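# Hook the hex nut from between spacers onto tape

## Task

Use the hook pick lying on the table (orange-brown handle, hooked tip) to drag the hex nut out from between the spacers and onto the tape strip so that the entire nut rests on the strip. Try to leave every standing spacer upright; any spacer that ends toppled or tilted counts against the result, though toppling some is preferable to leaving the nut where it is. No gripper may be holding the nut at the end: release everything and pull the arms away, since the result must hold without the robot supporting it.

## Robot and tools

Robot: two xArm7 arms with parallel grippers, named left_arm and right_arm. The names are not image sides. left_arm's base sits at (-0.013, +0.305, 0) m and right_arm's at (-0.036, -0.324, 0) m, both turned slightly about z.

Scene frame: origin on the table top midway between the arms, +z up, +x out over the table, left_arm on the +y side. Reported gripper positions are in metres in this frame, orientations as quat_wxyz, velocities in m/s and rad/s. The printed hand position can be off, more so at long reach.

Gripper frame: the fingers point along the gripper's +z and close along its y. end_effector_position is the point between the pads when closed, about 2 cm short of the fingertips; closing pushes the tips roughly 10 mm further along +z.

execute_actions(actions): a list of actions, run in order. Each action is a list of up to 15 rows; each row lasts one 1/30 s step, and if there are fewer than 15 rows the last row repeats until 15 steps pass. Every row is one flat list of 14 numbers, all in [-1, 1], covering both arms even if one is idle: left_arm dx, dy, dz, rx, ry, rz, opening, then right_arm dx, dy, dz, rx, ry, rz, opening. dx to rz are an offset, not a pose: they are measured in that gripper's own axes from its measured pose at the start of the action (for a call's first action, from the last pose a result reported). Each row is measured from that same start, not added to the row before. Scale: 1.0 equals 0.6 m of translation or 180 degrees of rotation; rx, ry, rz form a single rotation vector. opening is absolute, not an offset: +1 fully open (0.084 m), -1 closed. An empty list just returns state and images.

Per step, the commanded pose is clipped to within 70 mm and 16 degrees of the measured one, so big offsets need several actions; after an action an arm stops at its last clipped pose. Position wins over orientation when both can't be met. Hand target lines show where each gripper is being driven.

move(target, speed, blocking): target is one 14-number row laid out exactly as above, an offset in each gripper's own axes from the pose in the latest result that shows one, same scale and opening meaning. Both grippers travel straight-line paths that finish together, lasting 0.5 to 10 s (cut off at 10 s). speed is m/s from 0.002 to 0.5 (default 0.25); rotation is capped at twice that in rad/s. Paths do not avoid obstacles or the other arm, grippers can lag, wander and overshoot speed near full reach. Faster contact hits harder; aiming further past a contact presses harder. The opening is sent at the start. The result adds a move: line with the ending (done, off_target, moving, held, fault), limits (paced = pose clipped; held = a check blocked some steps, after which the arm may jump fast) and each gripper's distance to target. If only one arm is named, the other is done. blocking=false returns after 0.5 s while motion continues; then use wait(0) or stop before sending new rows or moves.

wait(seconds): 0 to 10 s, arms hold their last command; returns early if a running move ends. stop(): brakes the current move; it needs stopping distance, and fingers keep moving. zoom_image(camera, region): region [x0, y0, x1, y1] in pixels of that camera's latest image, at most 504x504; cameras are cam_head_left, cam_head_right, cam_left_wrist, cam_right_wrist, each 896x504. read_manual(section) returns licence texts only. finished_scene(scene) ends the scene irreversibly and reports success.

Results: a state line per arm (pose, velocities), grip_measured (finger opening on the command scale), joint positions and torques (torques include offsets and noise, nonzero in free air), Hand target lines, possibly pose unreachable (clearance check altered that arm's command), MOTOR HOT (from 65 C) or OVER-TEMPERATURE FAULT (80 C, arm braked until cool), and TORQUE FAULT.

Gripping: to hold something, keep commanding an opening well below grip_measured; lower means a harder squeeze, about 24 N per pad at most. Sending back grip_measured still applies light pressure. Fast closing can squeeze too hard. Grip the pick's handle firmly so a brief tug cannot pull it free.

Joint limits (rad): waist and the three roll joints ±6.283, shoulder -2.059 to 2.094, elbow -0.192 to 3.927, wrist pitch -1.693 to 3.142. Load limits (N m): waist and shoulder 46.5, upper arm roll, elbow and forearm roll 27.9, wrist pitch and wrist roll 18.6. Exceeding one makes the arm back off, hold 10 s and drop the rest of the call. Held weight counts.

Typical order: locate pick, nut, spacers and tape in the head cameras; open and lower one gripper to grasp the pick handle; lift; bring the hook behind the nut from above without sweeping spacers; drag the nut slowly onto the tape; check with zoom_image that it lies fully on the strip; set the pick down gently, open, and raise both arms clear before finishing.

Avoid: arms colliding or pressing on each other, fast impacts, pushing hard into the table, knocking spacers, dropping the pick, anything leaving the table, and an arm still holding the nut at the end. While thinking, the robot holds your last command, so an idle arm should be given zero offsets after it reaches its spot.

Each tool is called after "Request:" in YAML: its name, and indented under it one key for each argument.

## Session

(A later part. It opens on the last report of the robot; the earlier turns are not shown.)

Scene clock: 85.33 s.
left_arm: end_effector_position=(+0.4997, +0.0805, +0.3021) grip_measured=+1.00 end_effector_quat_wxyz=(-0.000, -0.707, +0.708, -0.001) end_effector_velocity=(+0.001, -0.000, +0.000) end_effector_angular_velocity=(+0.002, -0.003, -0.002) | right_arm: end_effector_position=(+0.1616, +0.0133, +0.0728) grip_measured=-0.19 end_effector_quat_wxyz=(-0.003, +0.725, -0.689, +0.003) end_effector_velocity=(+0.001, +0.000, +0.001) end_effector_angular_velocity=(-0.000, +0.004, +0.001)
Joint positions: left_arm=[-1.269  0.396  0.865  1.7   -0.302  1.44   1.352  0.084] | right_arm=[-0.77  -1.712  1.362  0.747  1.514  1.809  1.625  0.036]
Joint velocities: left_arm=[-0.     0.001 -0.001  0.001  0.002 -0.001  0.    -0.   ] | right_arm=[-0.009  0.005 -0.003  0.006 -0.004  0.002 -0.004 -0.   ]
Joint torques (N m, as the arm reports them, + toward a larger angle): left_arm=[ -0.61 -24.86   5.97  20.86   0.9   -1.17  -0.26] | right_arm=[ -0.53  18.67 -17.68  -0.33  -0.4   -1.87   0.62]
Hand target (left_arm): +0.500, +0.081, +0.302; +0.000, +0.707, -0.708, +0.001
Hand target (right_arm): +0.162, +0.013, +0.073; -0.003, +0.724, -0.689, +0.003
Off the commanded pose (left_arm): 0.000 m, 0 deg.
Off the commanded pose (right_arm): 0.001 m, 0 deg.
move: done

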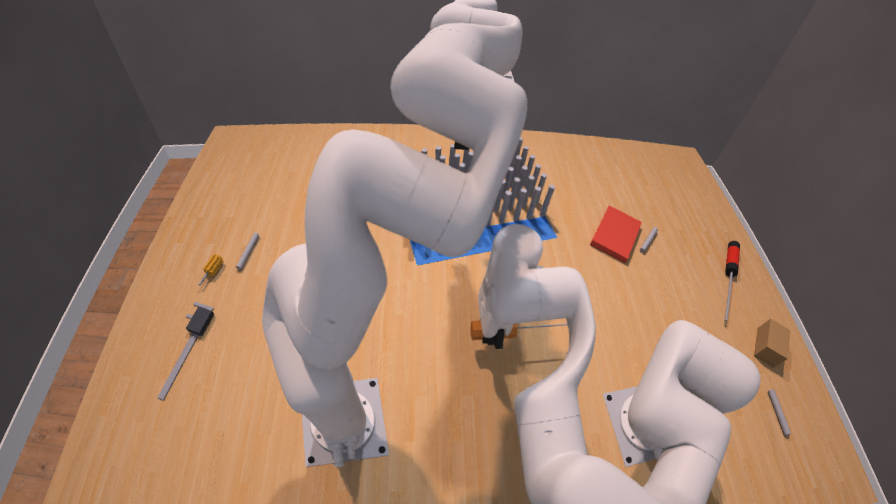

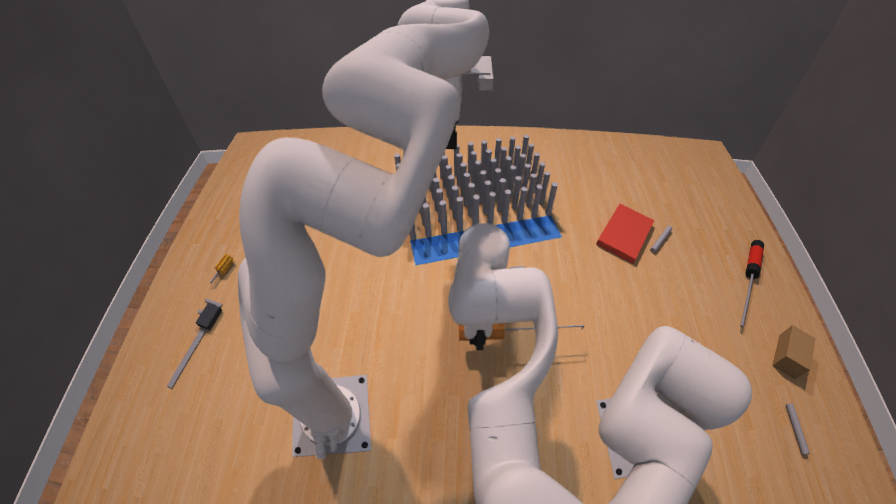

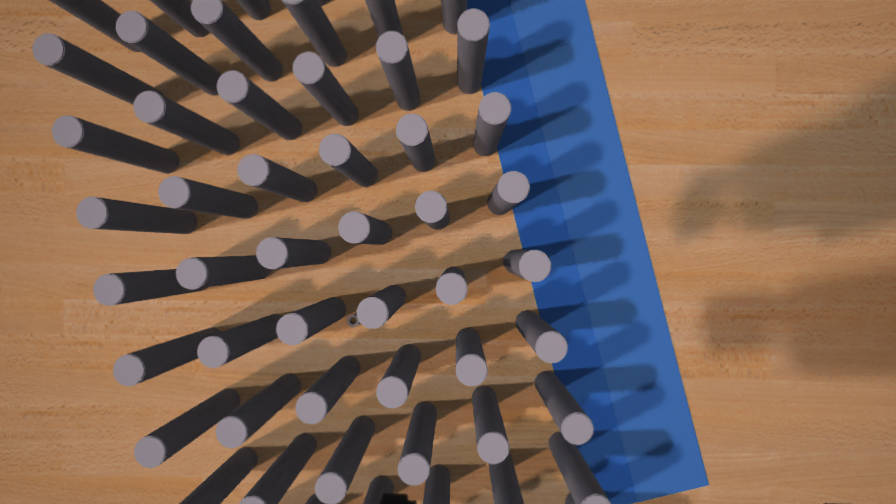

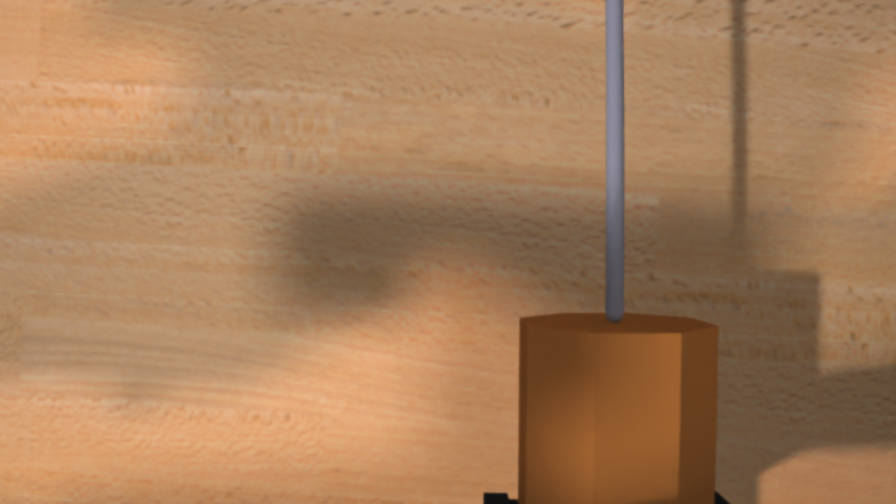

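Request:
move:
  target: [-0.083,-0.05,0,0,0,0,1,0.073,-0.062,0.047,0,0,-0.561,-0.6]

Request:
move:
  target: [0,0,0,0,0,0,1,0.1,0,0,0,0,0,-0.6]
  speed: 0.1

Scene clock: 101.93 s.
left_arm: end_effector_position=(+0.5295, +0.1302, +0.3021) grip_measured=+1.00 end_effector_quat_wxyz=(-0.000, -0.707, +0.708, -0.001) end_effector_velocity=(+0.000, +0.001, -0.000) end_effector_angular_velocity=(+0.001, +0.000, +0.001) | right_arm: end_effector_position=(+0.2011, -0.0284, +0.0448) grip_measured=-0.19 end_effector_quat_wxyz=(+0.001, +0.993, +0.120, +0.004) end_effector_velocity=(+0.000, -0.000, +0.000) end_effector_angular_velocity=(+0.001, +0.001, +0.007)
Joint positions: left_arm=[-1.142  0.446  0.87   1.758 -0.34   1.464  1.469  0.084] | right_arm=[-0.859 -1.708  1.45   0.691  1.566  1.746 -0.282  0.036]
Joint velocities: left_arm=[ 0.001 -0.    -0.    -0.     0.001  0.    -0.    -0.   ] | right_arm=[-0.002  0.001 -0.    -0.    -0.     0.    -0.009 -0.   ]
Joint torques (N m, as the arm reports them, + toward a larger angle): left_arm=[ -0.69 -25.84   6.06  21.02   0.32  -1.6   -0.13] | right_arm=[  0.16  17.29 -17.36  -0.95  -0.01  -2.16   0.35]
Hand target (left_arm): +0.530, +0.130, +0.302; +0.000, +0.707, -0.708, +0.001
Hand target (right_arm): +0.201, -0.028, +0.045; +0.001, +0.993, +0.121, +0.004
Off the commanded pose (left_arm): 0.000 m, 0 deg.
Off the commanded pose (right_arm): 0.000 m, 0 deg.
move: done

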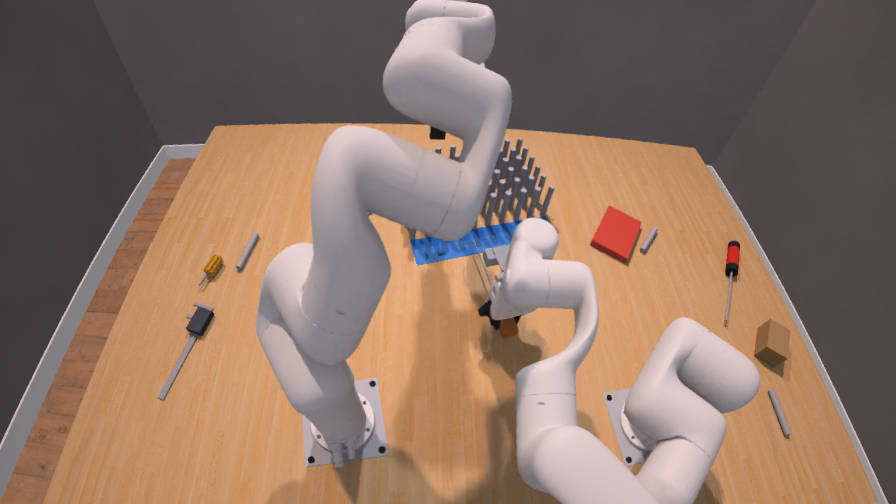

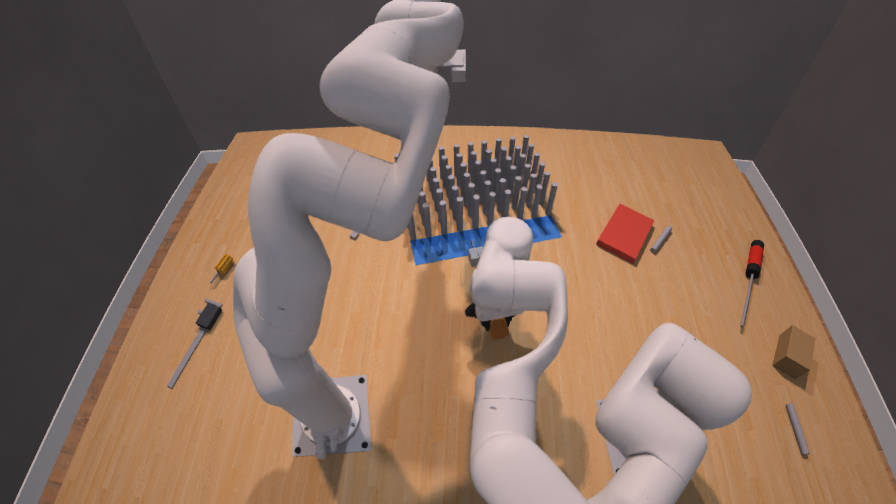

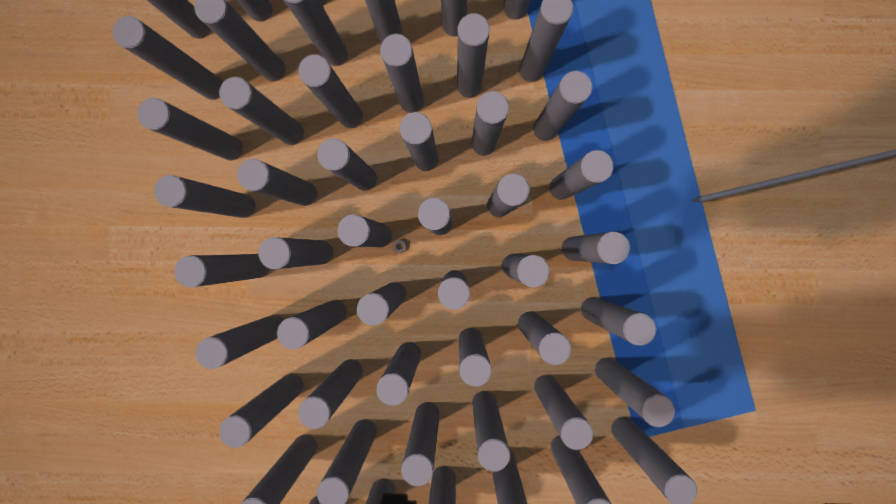

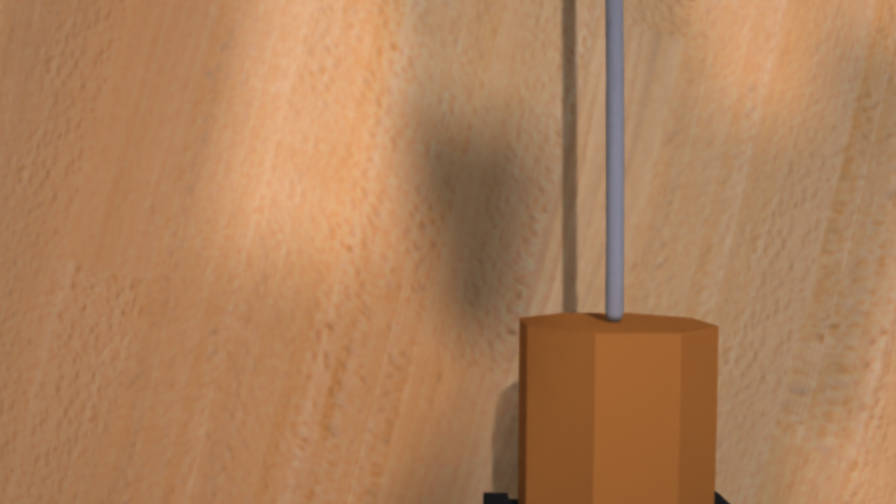

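Scene clock: 102.97 s.
left_arm: end_effector_position=(+0.5295, +0.1302, +0.3021) grip_measured=+1.00 end_effector_quat_wxyz=(-0.000, -0.707, +0.708, -0.001) end_effector_velocity=(+0.000, -0.001, +0.000) end_effector_angular_velocity=(-0.001, -0.001, -0.001) | right_arm: end_effector_position=(+0.2587, -0.0136, +0.0450) grip_measured=-0.19 end_effector_quat_wxyz=(+0.001, +0.993, +0.120, +0.003) end_effector_velocity=(+0.001, -0.001, -0.000) end_effector_angular_velocity=(-0.002, +0.001, -0.002)
Joint positions: left_arm=[-1.142  0.446  0.87   1.758 -0.34   1.464  1.469  0.084] | right_arm=[-1.076 -1.686  1.449  0.863  1.58   1.731 -0.328  0.036]
Joint velocities: left_arm=[-0.     0.    -0.001  0.    -0.001 -0.002  0.     0.   ] | right_arm=[-0.005  0.     0.001  0.004 -0.001 -0.    -0.    -0.   ]
Joint torques (N m, as the arm reports them, + toward a larger angle): left_arm=[ -0.12 -25.49   6.47  21.04   0.9   -1.37  -0.03] | right_arm=[ -0.46  19.89 -19.28  -0.71  -0.21  -2.     0.47]
Hand target (left_arm): +0.529, +0.130, +0.302; +0.000, +0.707, -0.708, +0.001
Hand target (right_arm): +0.259, -0.014, +0.045; +0.001, +0.993, +0.120, +0.003
Off the commanded pose (left_arm): 0.000 m, 0 deg.
Off the commanded pose (right_arm): 0.001 m, 0 deg.
move: done

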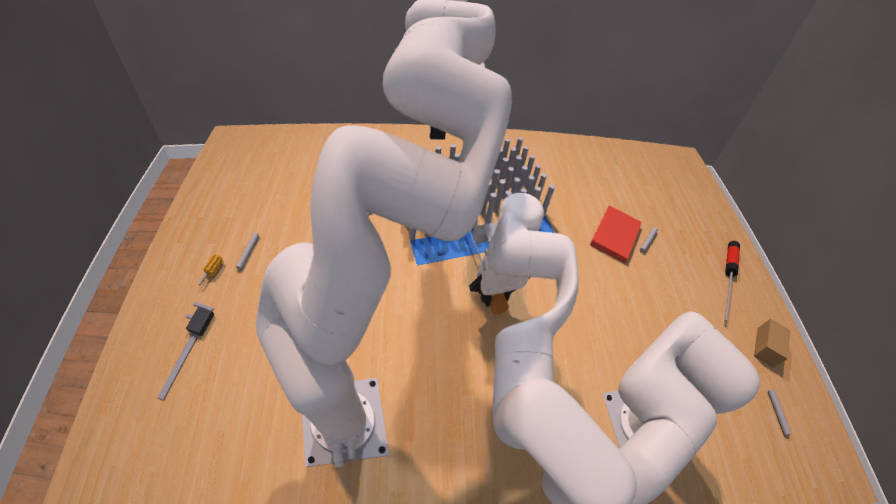

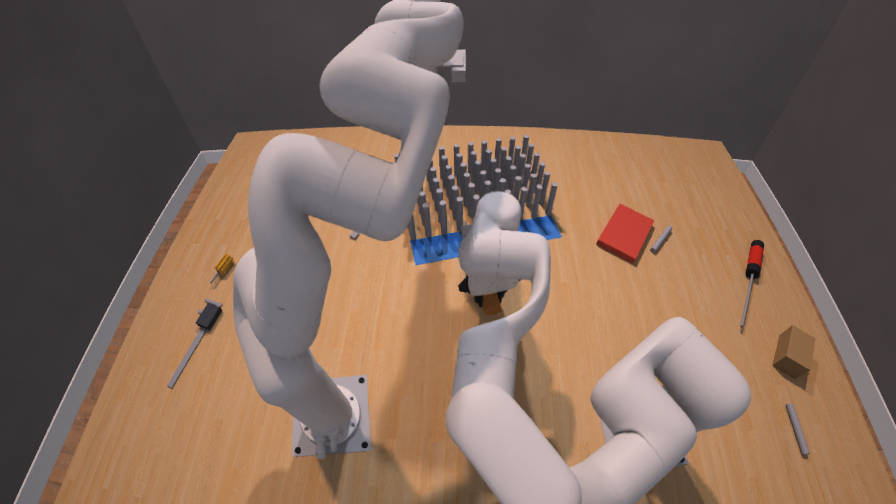

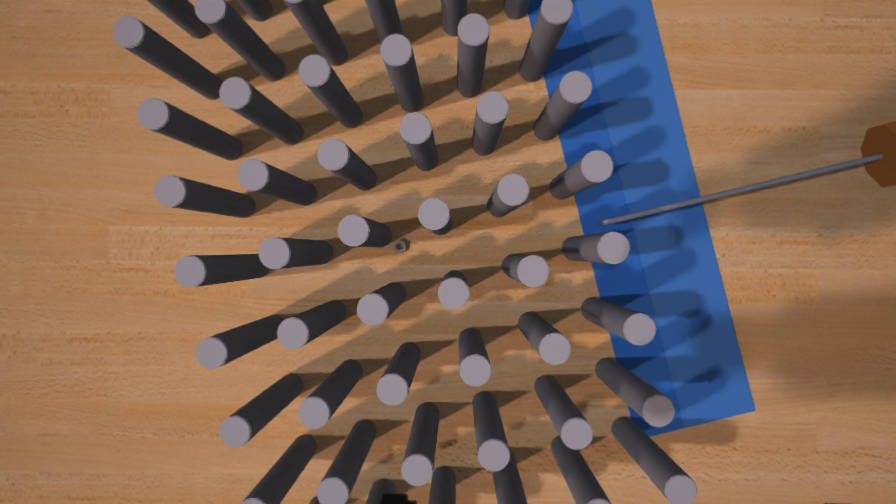

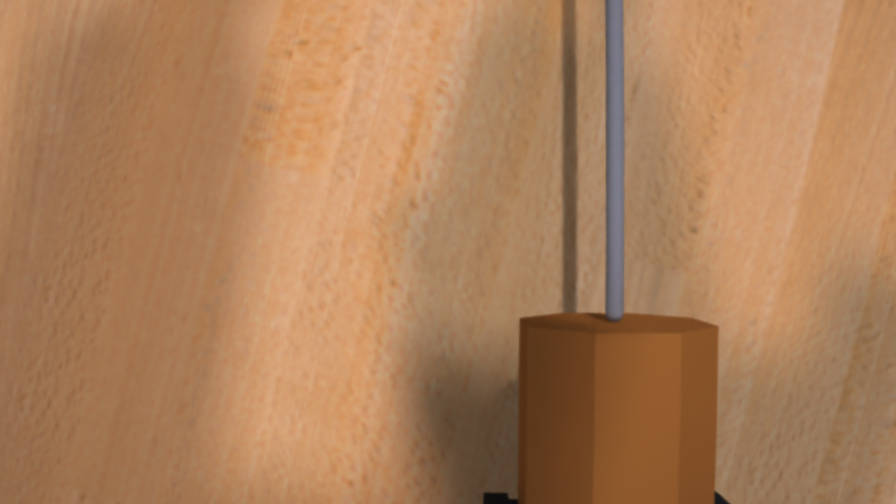

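Request:
move:
  target: [0,0,0,0,0,0,1,0,0.013,0,0,-0.017,0,-0.6]
  speed: 0.05

Request:
move:
  target: [0,0,0,0,0,0,1,0.1,0,-0.005,0,0,0,-0.6]
  speed: 0.05

Request:
zoom_image:
  camera: "cam_left_wrist"
  region: [340,140,660,320]

Scene clock: 115.43 s.
left_arm: end_effector_position=(+0.5295, +0.1302, +0.3021) grip_measured=+1.00 end_effector_quat_wxyz=(-0.000, -0.707, +0.708, -0.001) end_effector_velocity=(-0.000, +0.000, -0.000) end_effector_angular_velocity=(+0.001, +0.001, +0.000) | right_arm: end_effector_position=(+0.2605, -0.0210, +0.0449) grip_measured=-0.19 end_effector_quat_wxyz=(+0.004, +0.992, +0.120, -0.023) end_effector_velocity=(-0.001, -0.000, -0.000) end_effector_angular_velocity=(-0.005, +0.007, +0.004)
Joint positions: left_arm=[-1.142  0.446  0.87   1.758 -0.34   1.464  1.469  0.084] | right_arm=[-1.127 -1.663  1.447  0.891  1.547  1.768 -0.356  0.036]
Joint velocities: left_arm=[-0.    -0.     0.    -0.001  0.001  0.001  0.    -0.   ] | right_arm=[-0.004  0.002  0.     0.006 -0.006  0.005 -0.003 -0.   ]
Joint torques (N m, as the arm reports them, + toward a larger angle): left_arm=[ -0.57 -25.91   6.56  20.89   0.94  -1.5   -0.29] | right_arm=[ -0.36  19.94 -19.18  -0.73  -0.05  -1.98   0.5 ]
Hand target (left_arm): +0.529, +0.130, +0.302; +0.000, +0.707, -0.708, +0.001
Hand target (right_arm): +0.261, -0.021, +0.045; +0.004, +0.992, +0.120, -0.023
Off the commanded pose (left_arm): 0.000 m, 0 deg.
Off the commanded pose (right_arm): 0.000 m, 0 deg.
move: done

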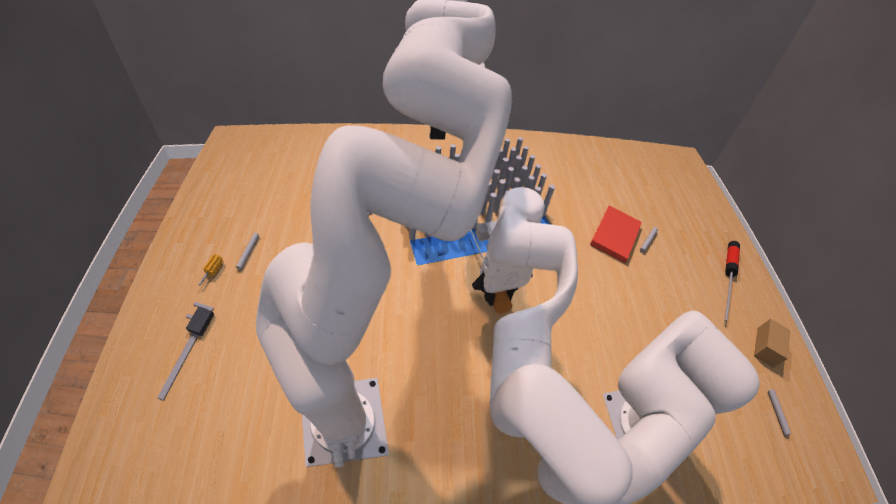

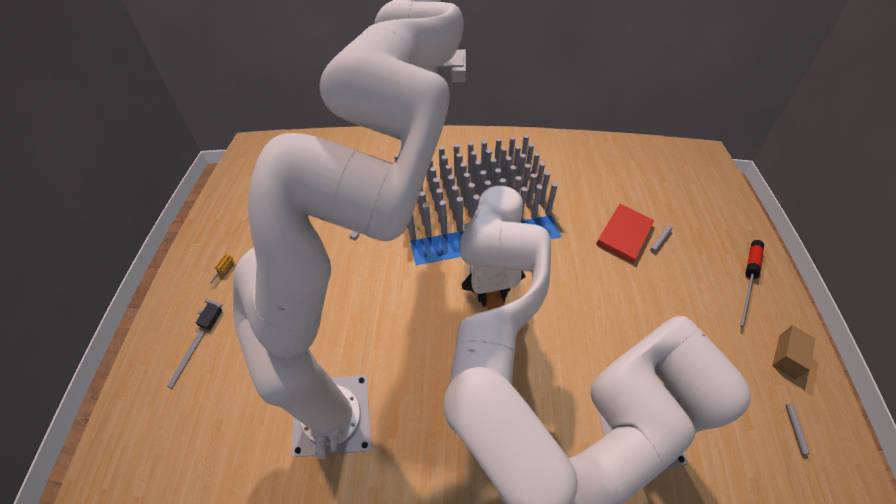

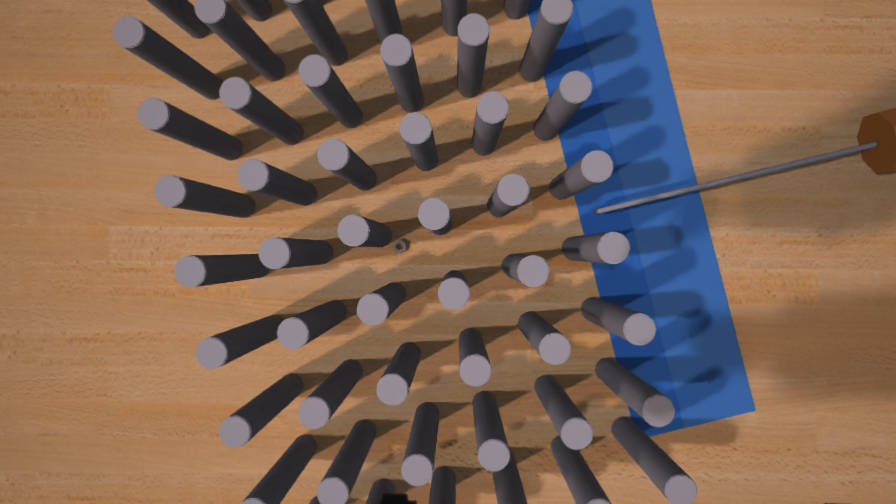

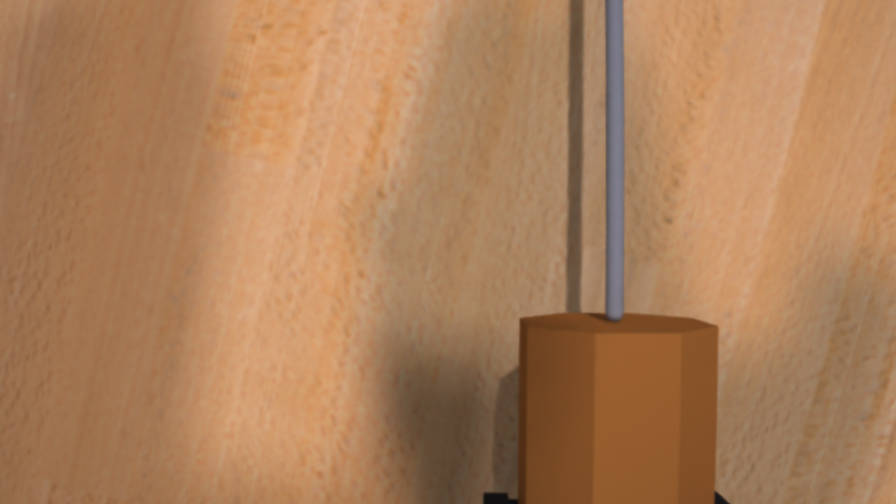

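Scene clock: 116.97 s.
left_arm: end_effector_position=(+0.5295, +0.1302, +0.3021) grip_measured=+1.00 end_effector_quat_wxyz=(-0.000, -0.707, +0.708, -0.001) end_effector_velocity=(+0.000, -0.000, +0.000) end_effector_angular_velocity=(-0.001, -0.002, +0.001) | right_arm: end_effector_position=(+0.3184, -0.0061, +0.0449) grip_measured=-0.19 end_effector_quat_wxyz=(+0.004, +0.992, +0.121, -0.023) end_effector_velocity=(+0.001, +0.001, +0.001) end_effector_angular_velocity=(+0.001, -0.000, +0.002)
Joint positions: left_arm=[-1.142  0.446  0.87   1.758 -0.34   1.464  1.469  0.084] | right_arm=[-1.327 -1.642  1.451  1.087  1.56   1.754 -0.361  0.036]
Joint velocities: left_arm=[-0.     0.     0.001  0.001 -0.001 -0.001  0.    -0.   ] | right_arm=[-0.004  0.002 -0.001  0.006 -0.001  0.     0.    -0.   ]
Joint torques (N m, as the arm reports them, + toward a larger angle): left_arm=[ -1.16 -25.91   6.74  20.59   0.83  -1.53  -0.16] | right_arm=[ -0.53  24.14 -20.33  -0.74  -0.2   -2.     0.56]
Hand target (left_arm): +0.529, +0.130, +0.302; +0.000, +0.707, -0.708, +0.001
Hand target (right_arm): +0.319, -0.006, +0.045; +0.004, +0.992, +0.121, -0.023
Off the commanded pose (left_arm): 0.000 m, 0 deg.
Off the commanded pose (right_arm): 0.001 m, 0 deg.
move: done

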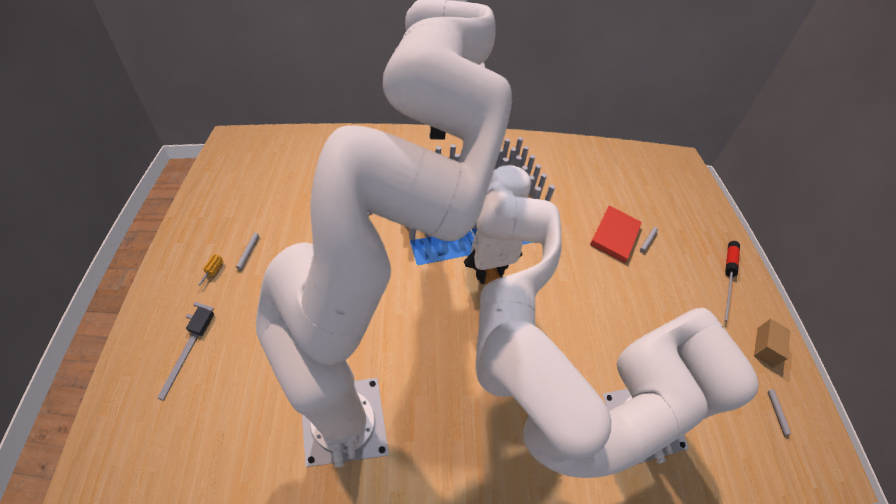

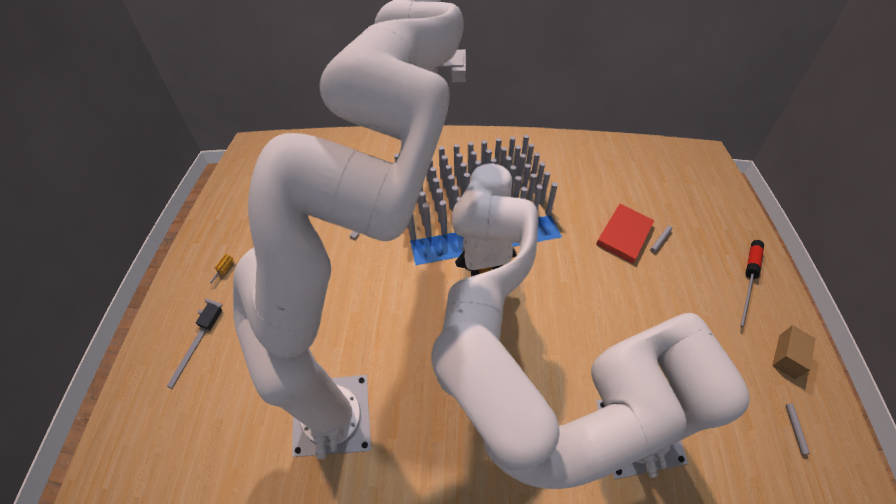

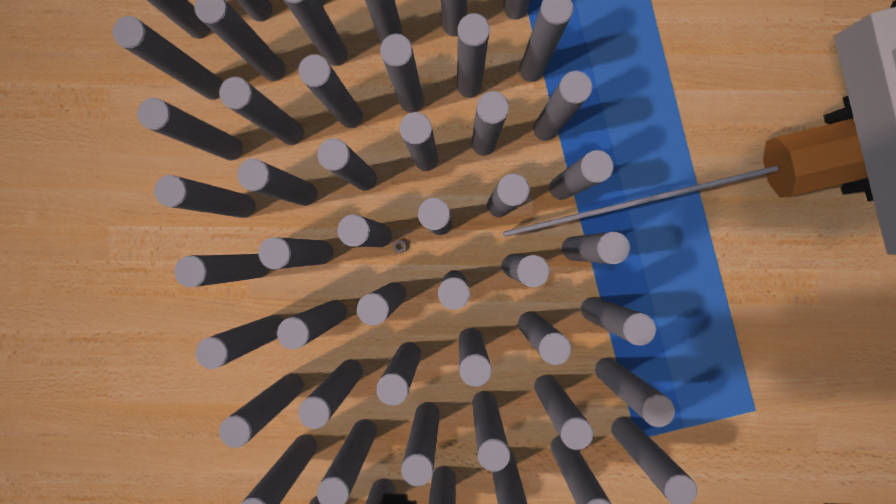

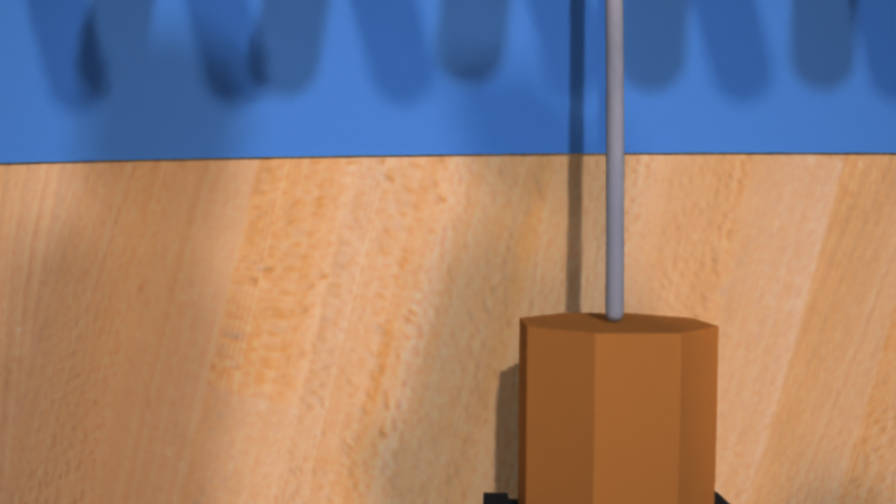

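Region (340, 140, 660, 320) of cam_left_wrist's 896x504 image, scaled by 1.575, with more detail than that image has; it fills the top 284 rows of this view, and the rest is white.

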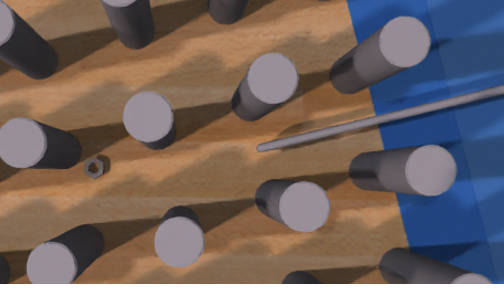

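Request:
move:
  target: [0,0,0,0,0,0,1,0.112,0.006,-0.005,0,0,0,-0.6]
  speed: 0.04

Request:
zoom_image:
  camera: "cam_left_wrist"
  region: [340,180,500,300]

Scene clock: 127.80 s.
left_arm: end_effector_position=(+0.5295, +0.1302, +0.3021) grip_measured=+1.00 end_effector_quat_wxyz=(-0.000, -0.707, +0.708, -0.001) end_effector_velocity=(-0.000, +0.000, -0.000) end_effector_angular_velocity=(+0.001, +0.001, -0.001) | right_arm: end_effector_position=(+0.3842, +0.0072, +0.0446) grip_measured=-0.19 end_effector_quat_wxyz=(+0.003, +0.992, +0.121, -0.024) end_effector_velocity=(+0.000, +0.002, +0.000) end_effector_angular_velocity=(+0.002, +0.001, +0.002)
Joint positions: left_arm=[-1.142  0.446  0.87   1.758 -0.34   1.464  1.469  0.084] | right_arm=[-1.55  -1.621  1.455  1.329  1.575  1.739 -0.342  0.036]
Joint velocities: left_arm=[-0.    -0.    -0.    -0.     0.001  0.     0.     0.   ] | right_arm=[-0.003  0.002  0.001  0.006  0.001  0.     0.001  0.   ]
Joint torques (N m, as the arm reports them, + toward a larger angle): left_arm=[ -0.51 -25.95   6.13  21.14   0.6   -1.54  -0.43] | right_arm=[ -0.43  28.27 -20.89  -0.96   0.15  -1.73   0.41]
Hand target (left_arm): +0.529, +0.130, +0.302; +0.000, +0.707, -0.708, +0.001
Hand target (right_arm): +0.384, +0.007, +0.045; +0.003, +0.992, +0.121, -0.024
Off the commanded pose (left_arm): 0.000 m, 0 deg.
Off the commanded pose (right_arm): 0.001 m, 0 deg.
move: done

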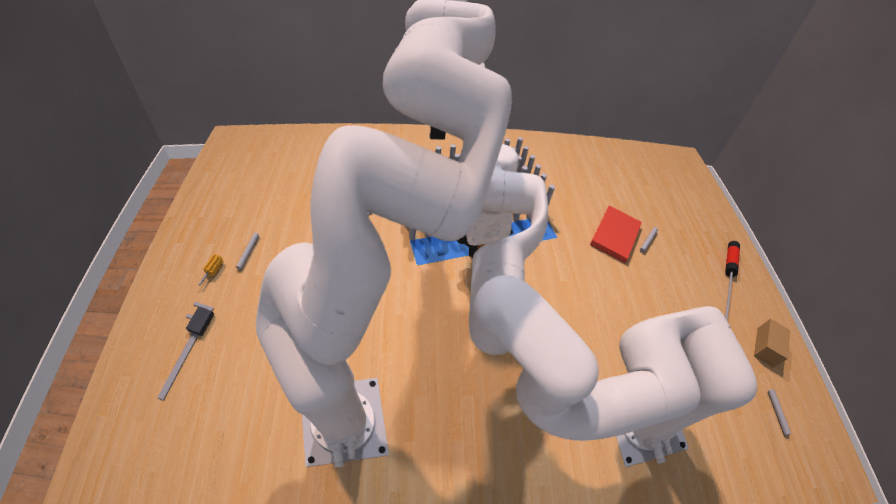

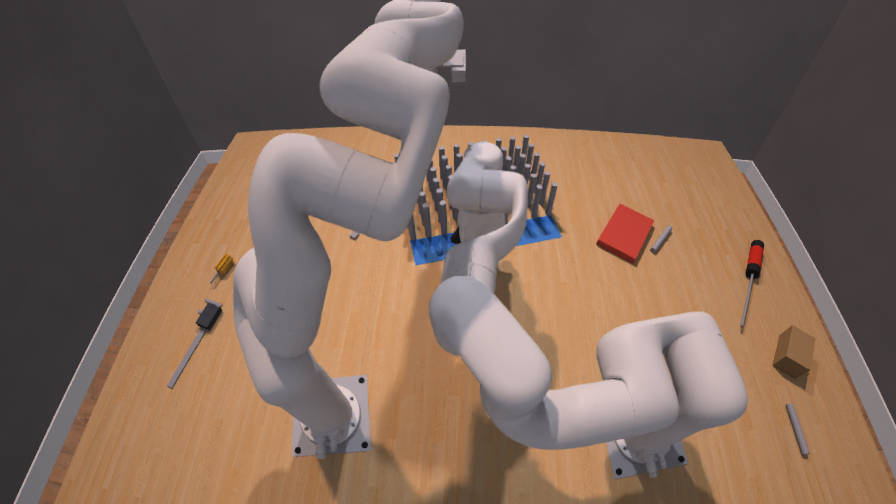

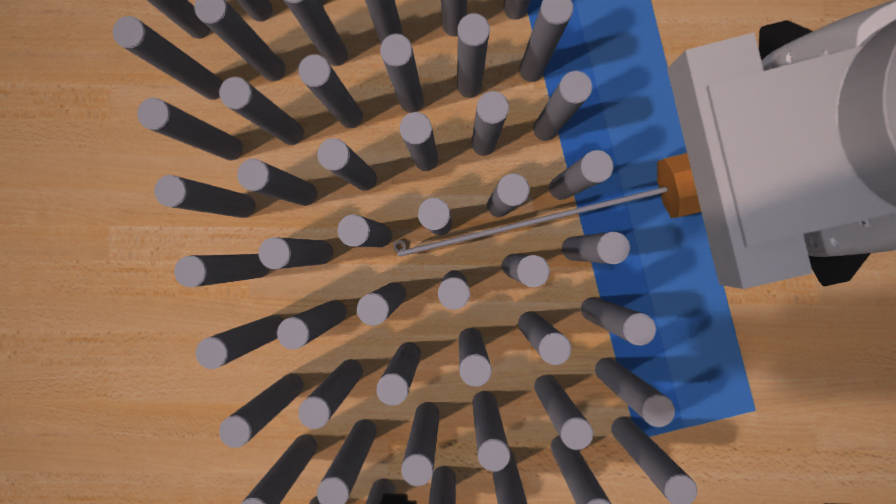

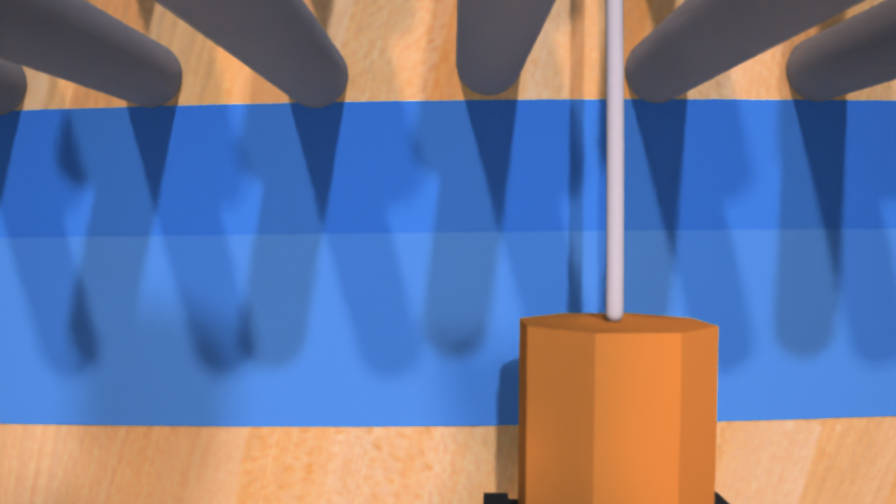

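Region (340, 180, 500, 300) of cam_left_wrist's 896x504 image, scaled by 3.150, with more detail than that image has; it fills the top 378 rows of this view, and the rest is white.

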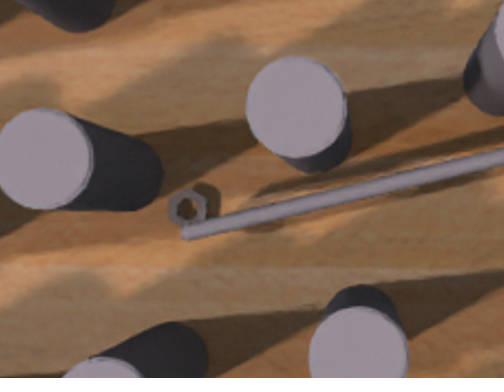

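Request:
move:
  target: [0,0,0,0,0,0,1,0.004,-0.0187,0,0,0,0.022,-0.6]
  speed: 0.02

Request:
zoom_image:
  camera: "cam_left_wrist"
  region: [340,180,500,300]

Scene clock: 138.93 s.
left_arm: end_effector_position=(+0.5295, +0.1302, +0.3021) grip_measured=+1.00 end_effector_quat_wxyz=(-0.000, -0.707, +0.708, -0.001) end_effector_velocity=(-0.000, -0.000, -0.000) end_effector_angular_velocity=(-0.001, +0.002, +0.000) | right_arm: end_effector_position=(+0.3838, +0.0186, +0.0445) grip_measured=-0.19 end_effector_quat_wxyz=(+0.004, +0.996, +0.087, -0.023) end_effector_velocity=(+0.000, -0.000, +0.000) end_effector_angular_velocity=(-0.000, +0.000, -0.007)
Joint positions: left_arm=[-1.142  0.446  0.87   1.758 -0.34   1.464  1.469  0.084] | right_arm=[-1.552 -1.619  1.456  1.358  1.578  1.738 -0.246  0.036]
Joint velocities: left_arm=[ 0.    -0.    -0.    -0.001 -0.001  0.001 -0.     0.   ] | right_arm=[-0.001  0.001  0.     0.001 -0.001 -0.     0.007 -0.   ]
Joint torques (N m, as the arm reports them, + toward a larger angle): left_arm=[ -1.1  -25.24   6.35  20.53   0.5   -1.1   -0.41] | right_arm=[ -0.53  29.13 -20.66  -0.93  -0.03  -1.81   0.59]
Hand target (left_arm): +0.529, +0.130, +0.302; +0.000, +0.707, -0.708, +0.001
Hand target (right_arm): +0.384, +0.019, +0.044; +0.004, +0.996, +0.086, -0.023
Off the commanded pose (left_arm): 0.000 m, 0 deg.
Off the commanded pose (right_arm): 0.000 m, 0 deg.
move: done

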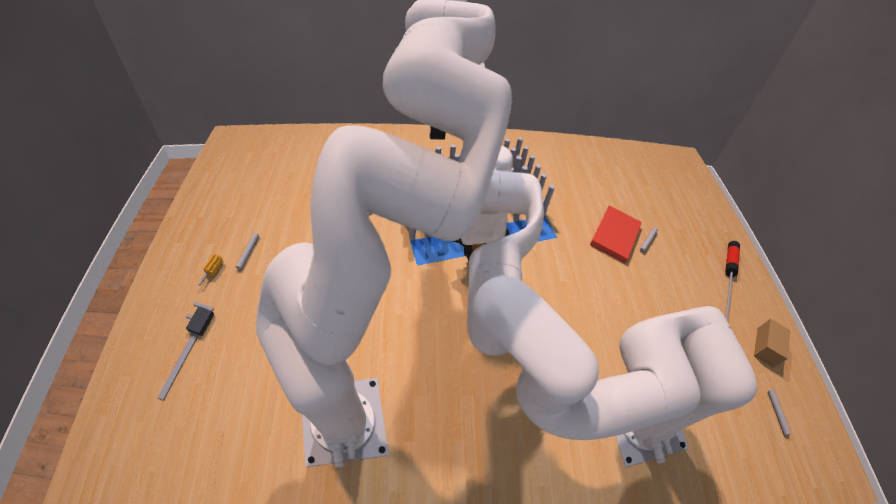

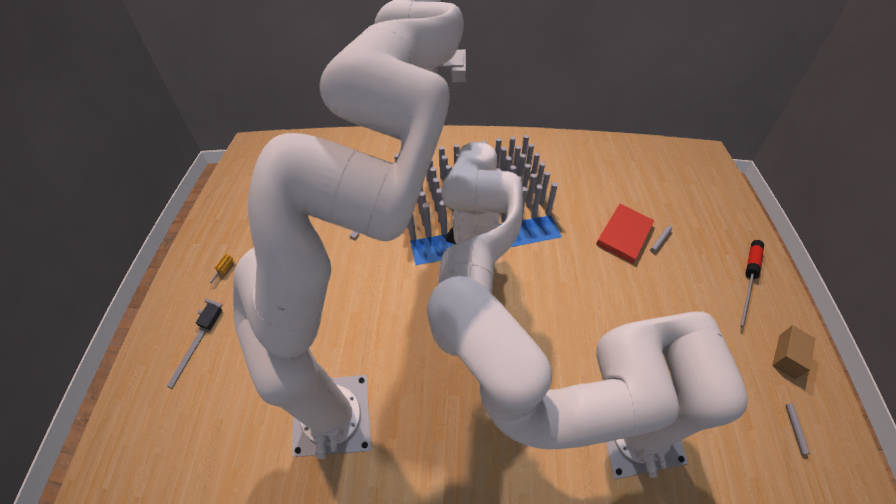

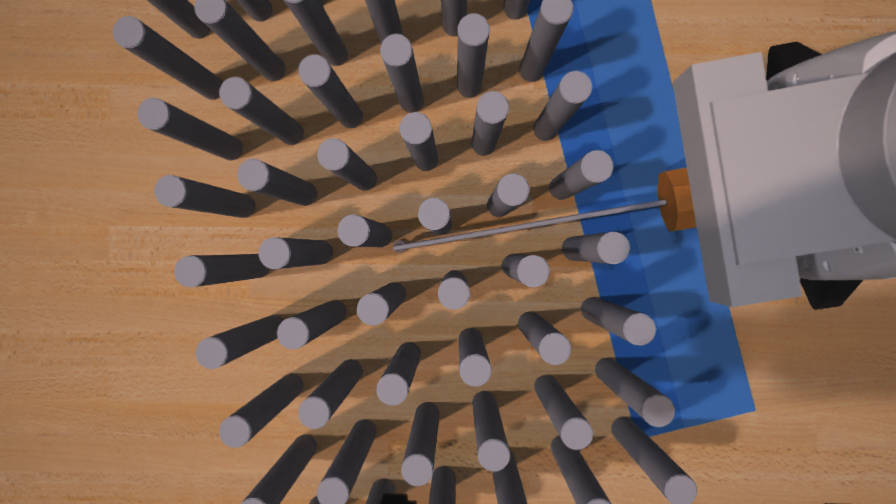

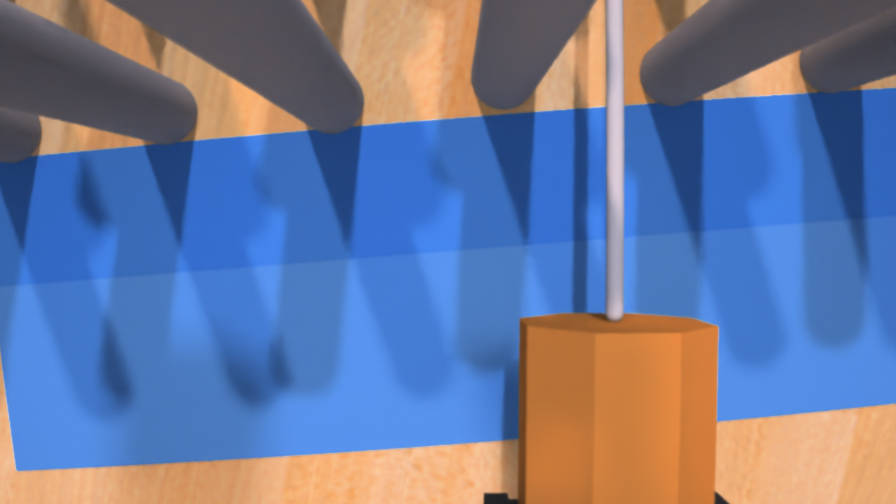

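Region (340, 180, 500, 300) of cam_left_wrist's 896x504 image, scaled by 3.150, with more detail than that image has; it fills the top 378 rows of this view, and the rest is white.

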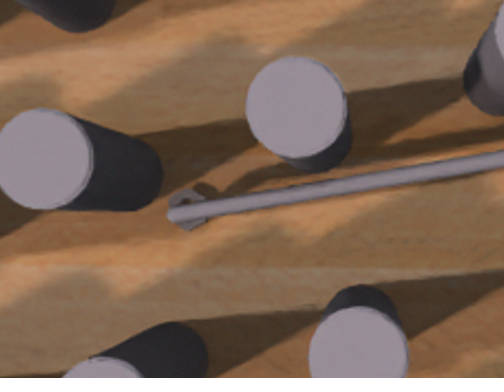

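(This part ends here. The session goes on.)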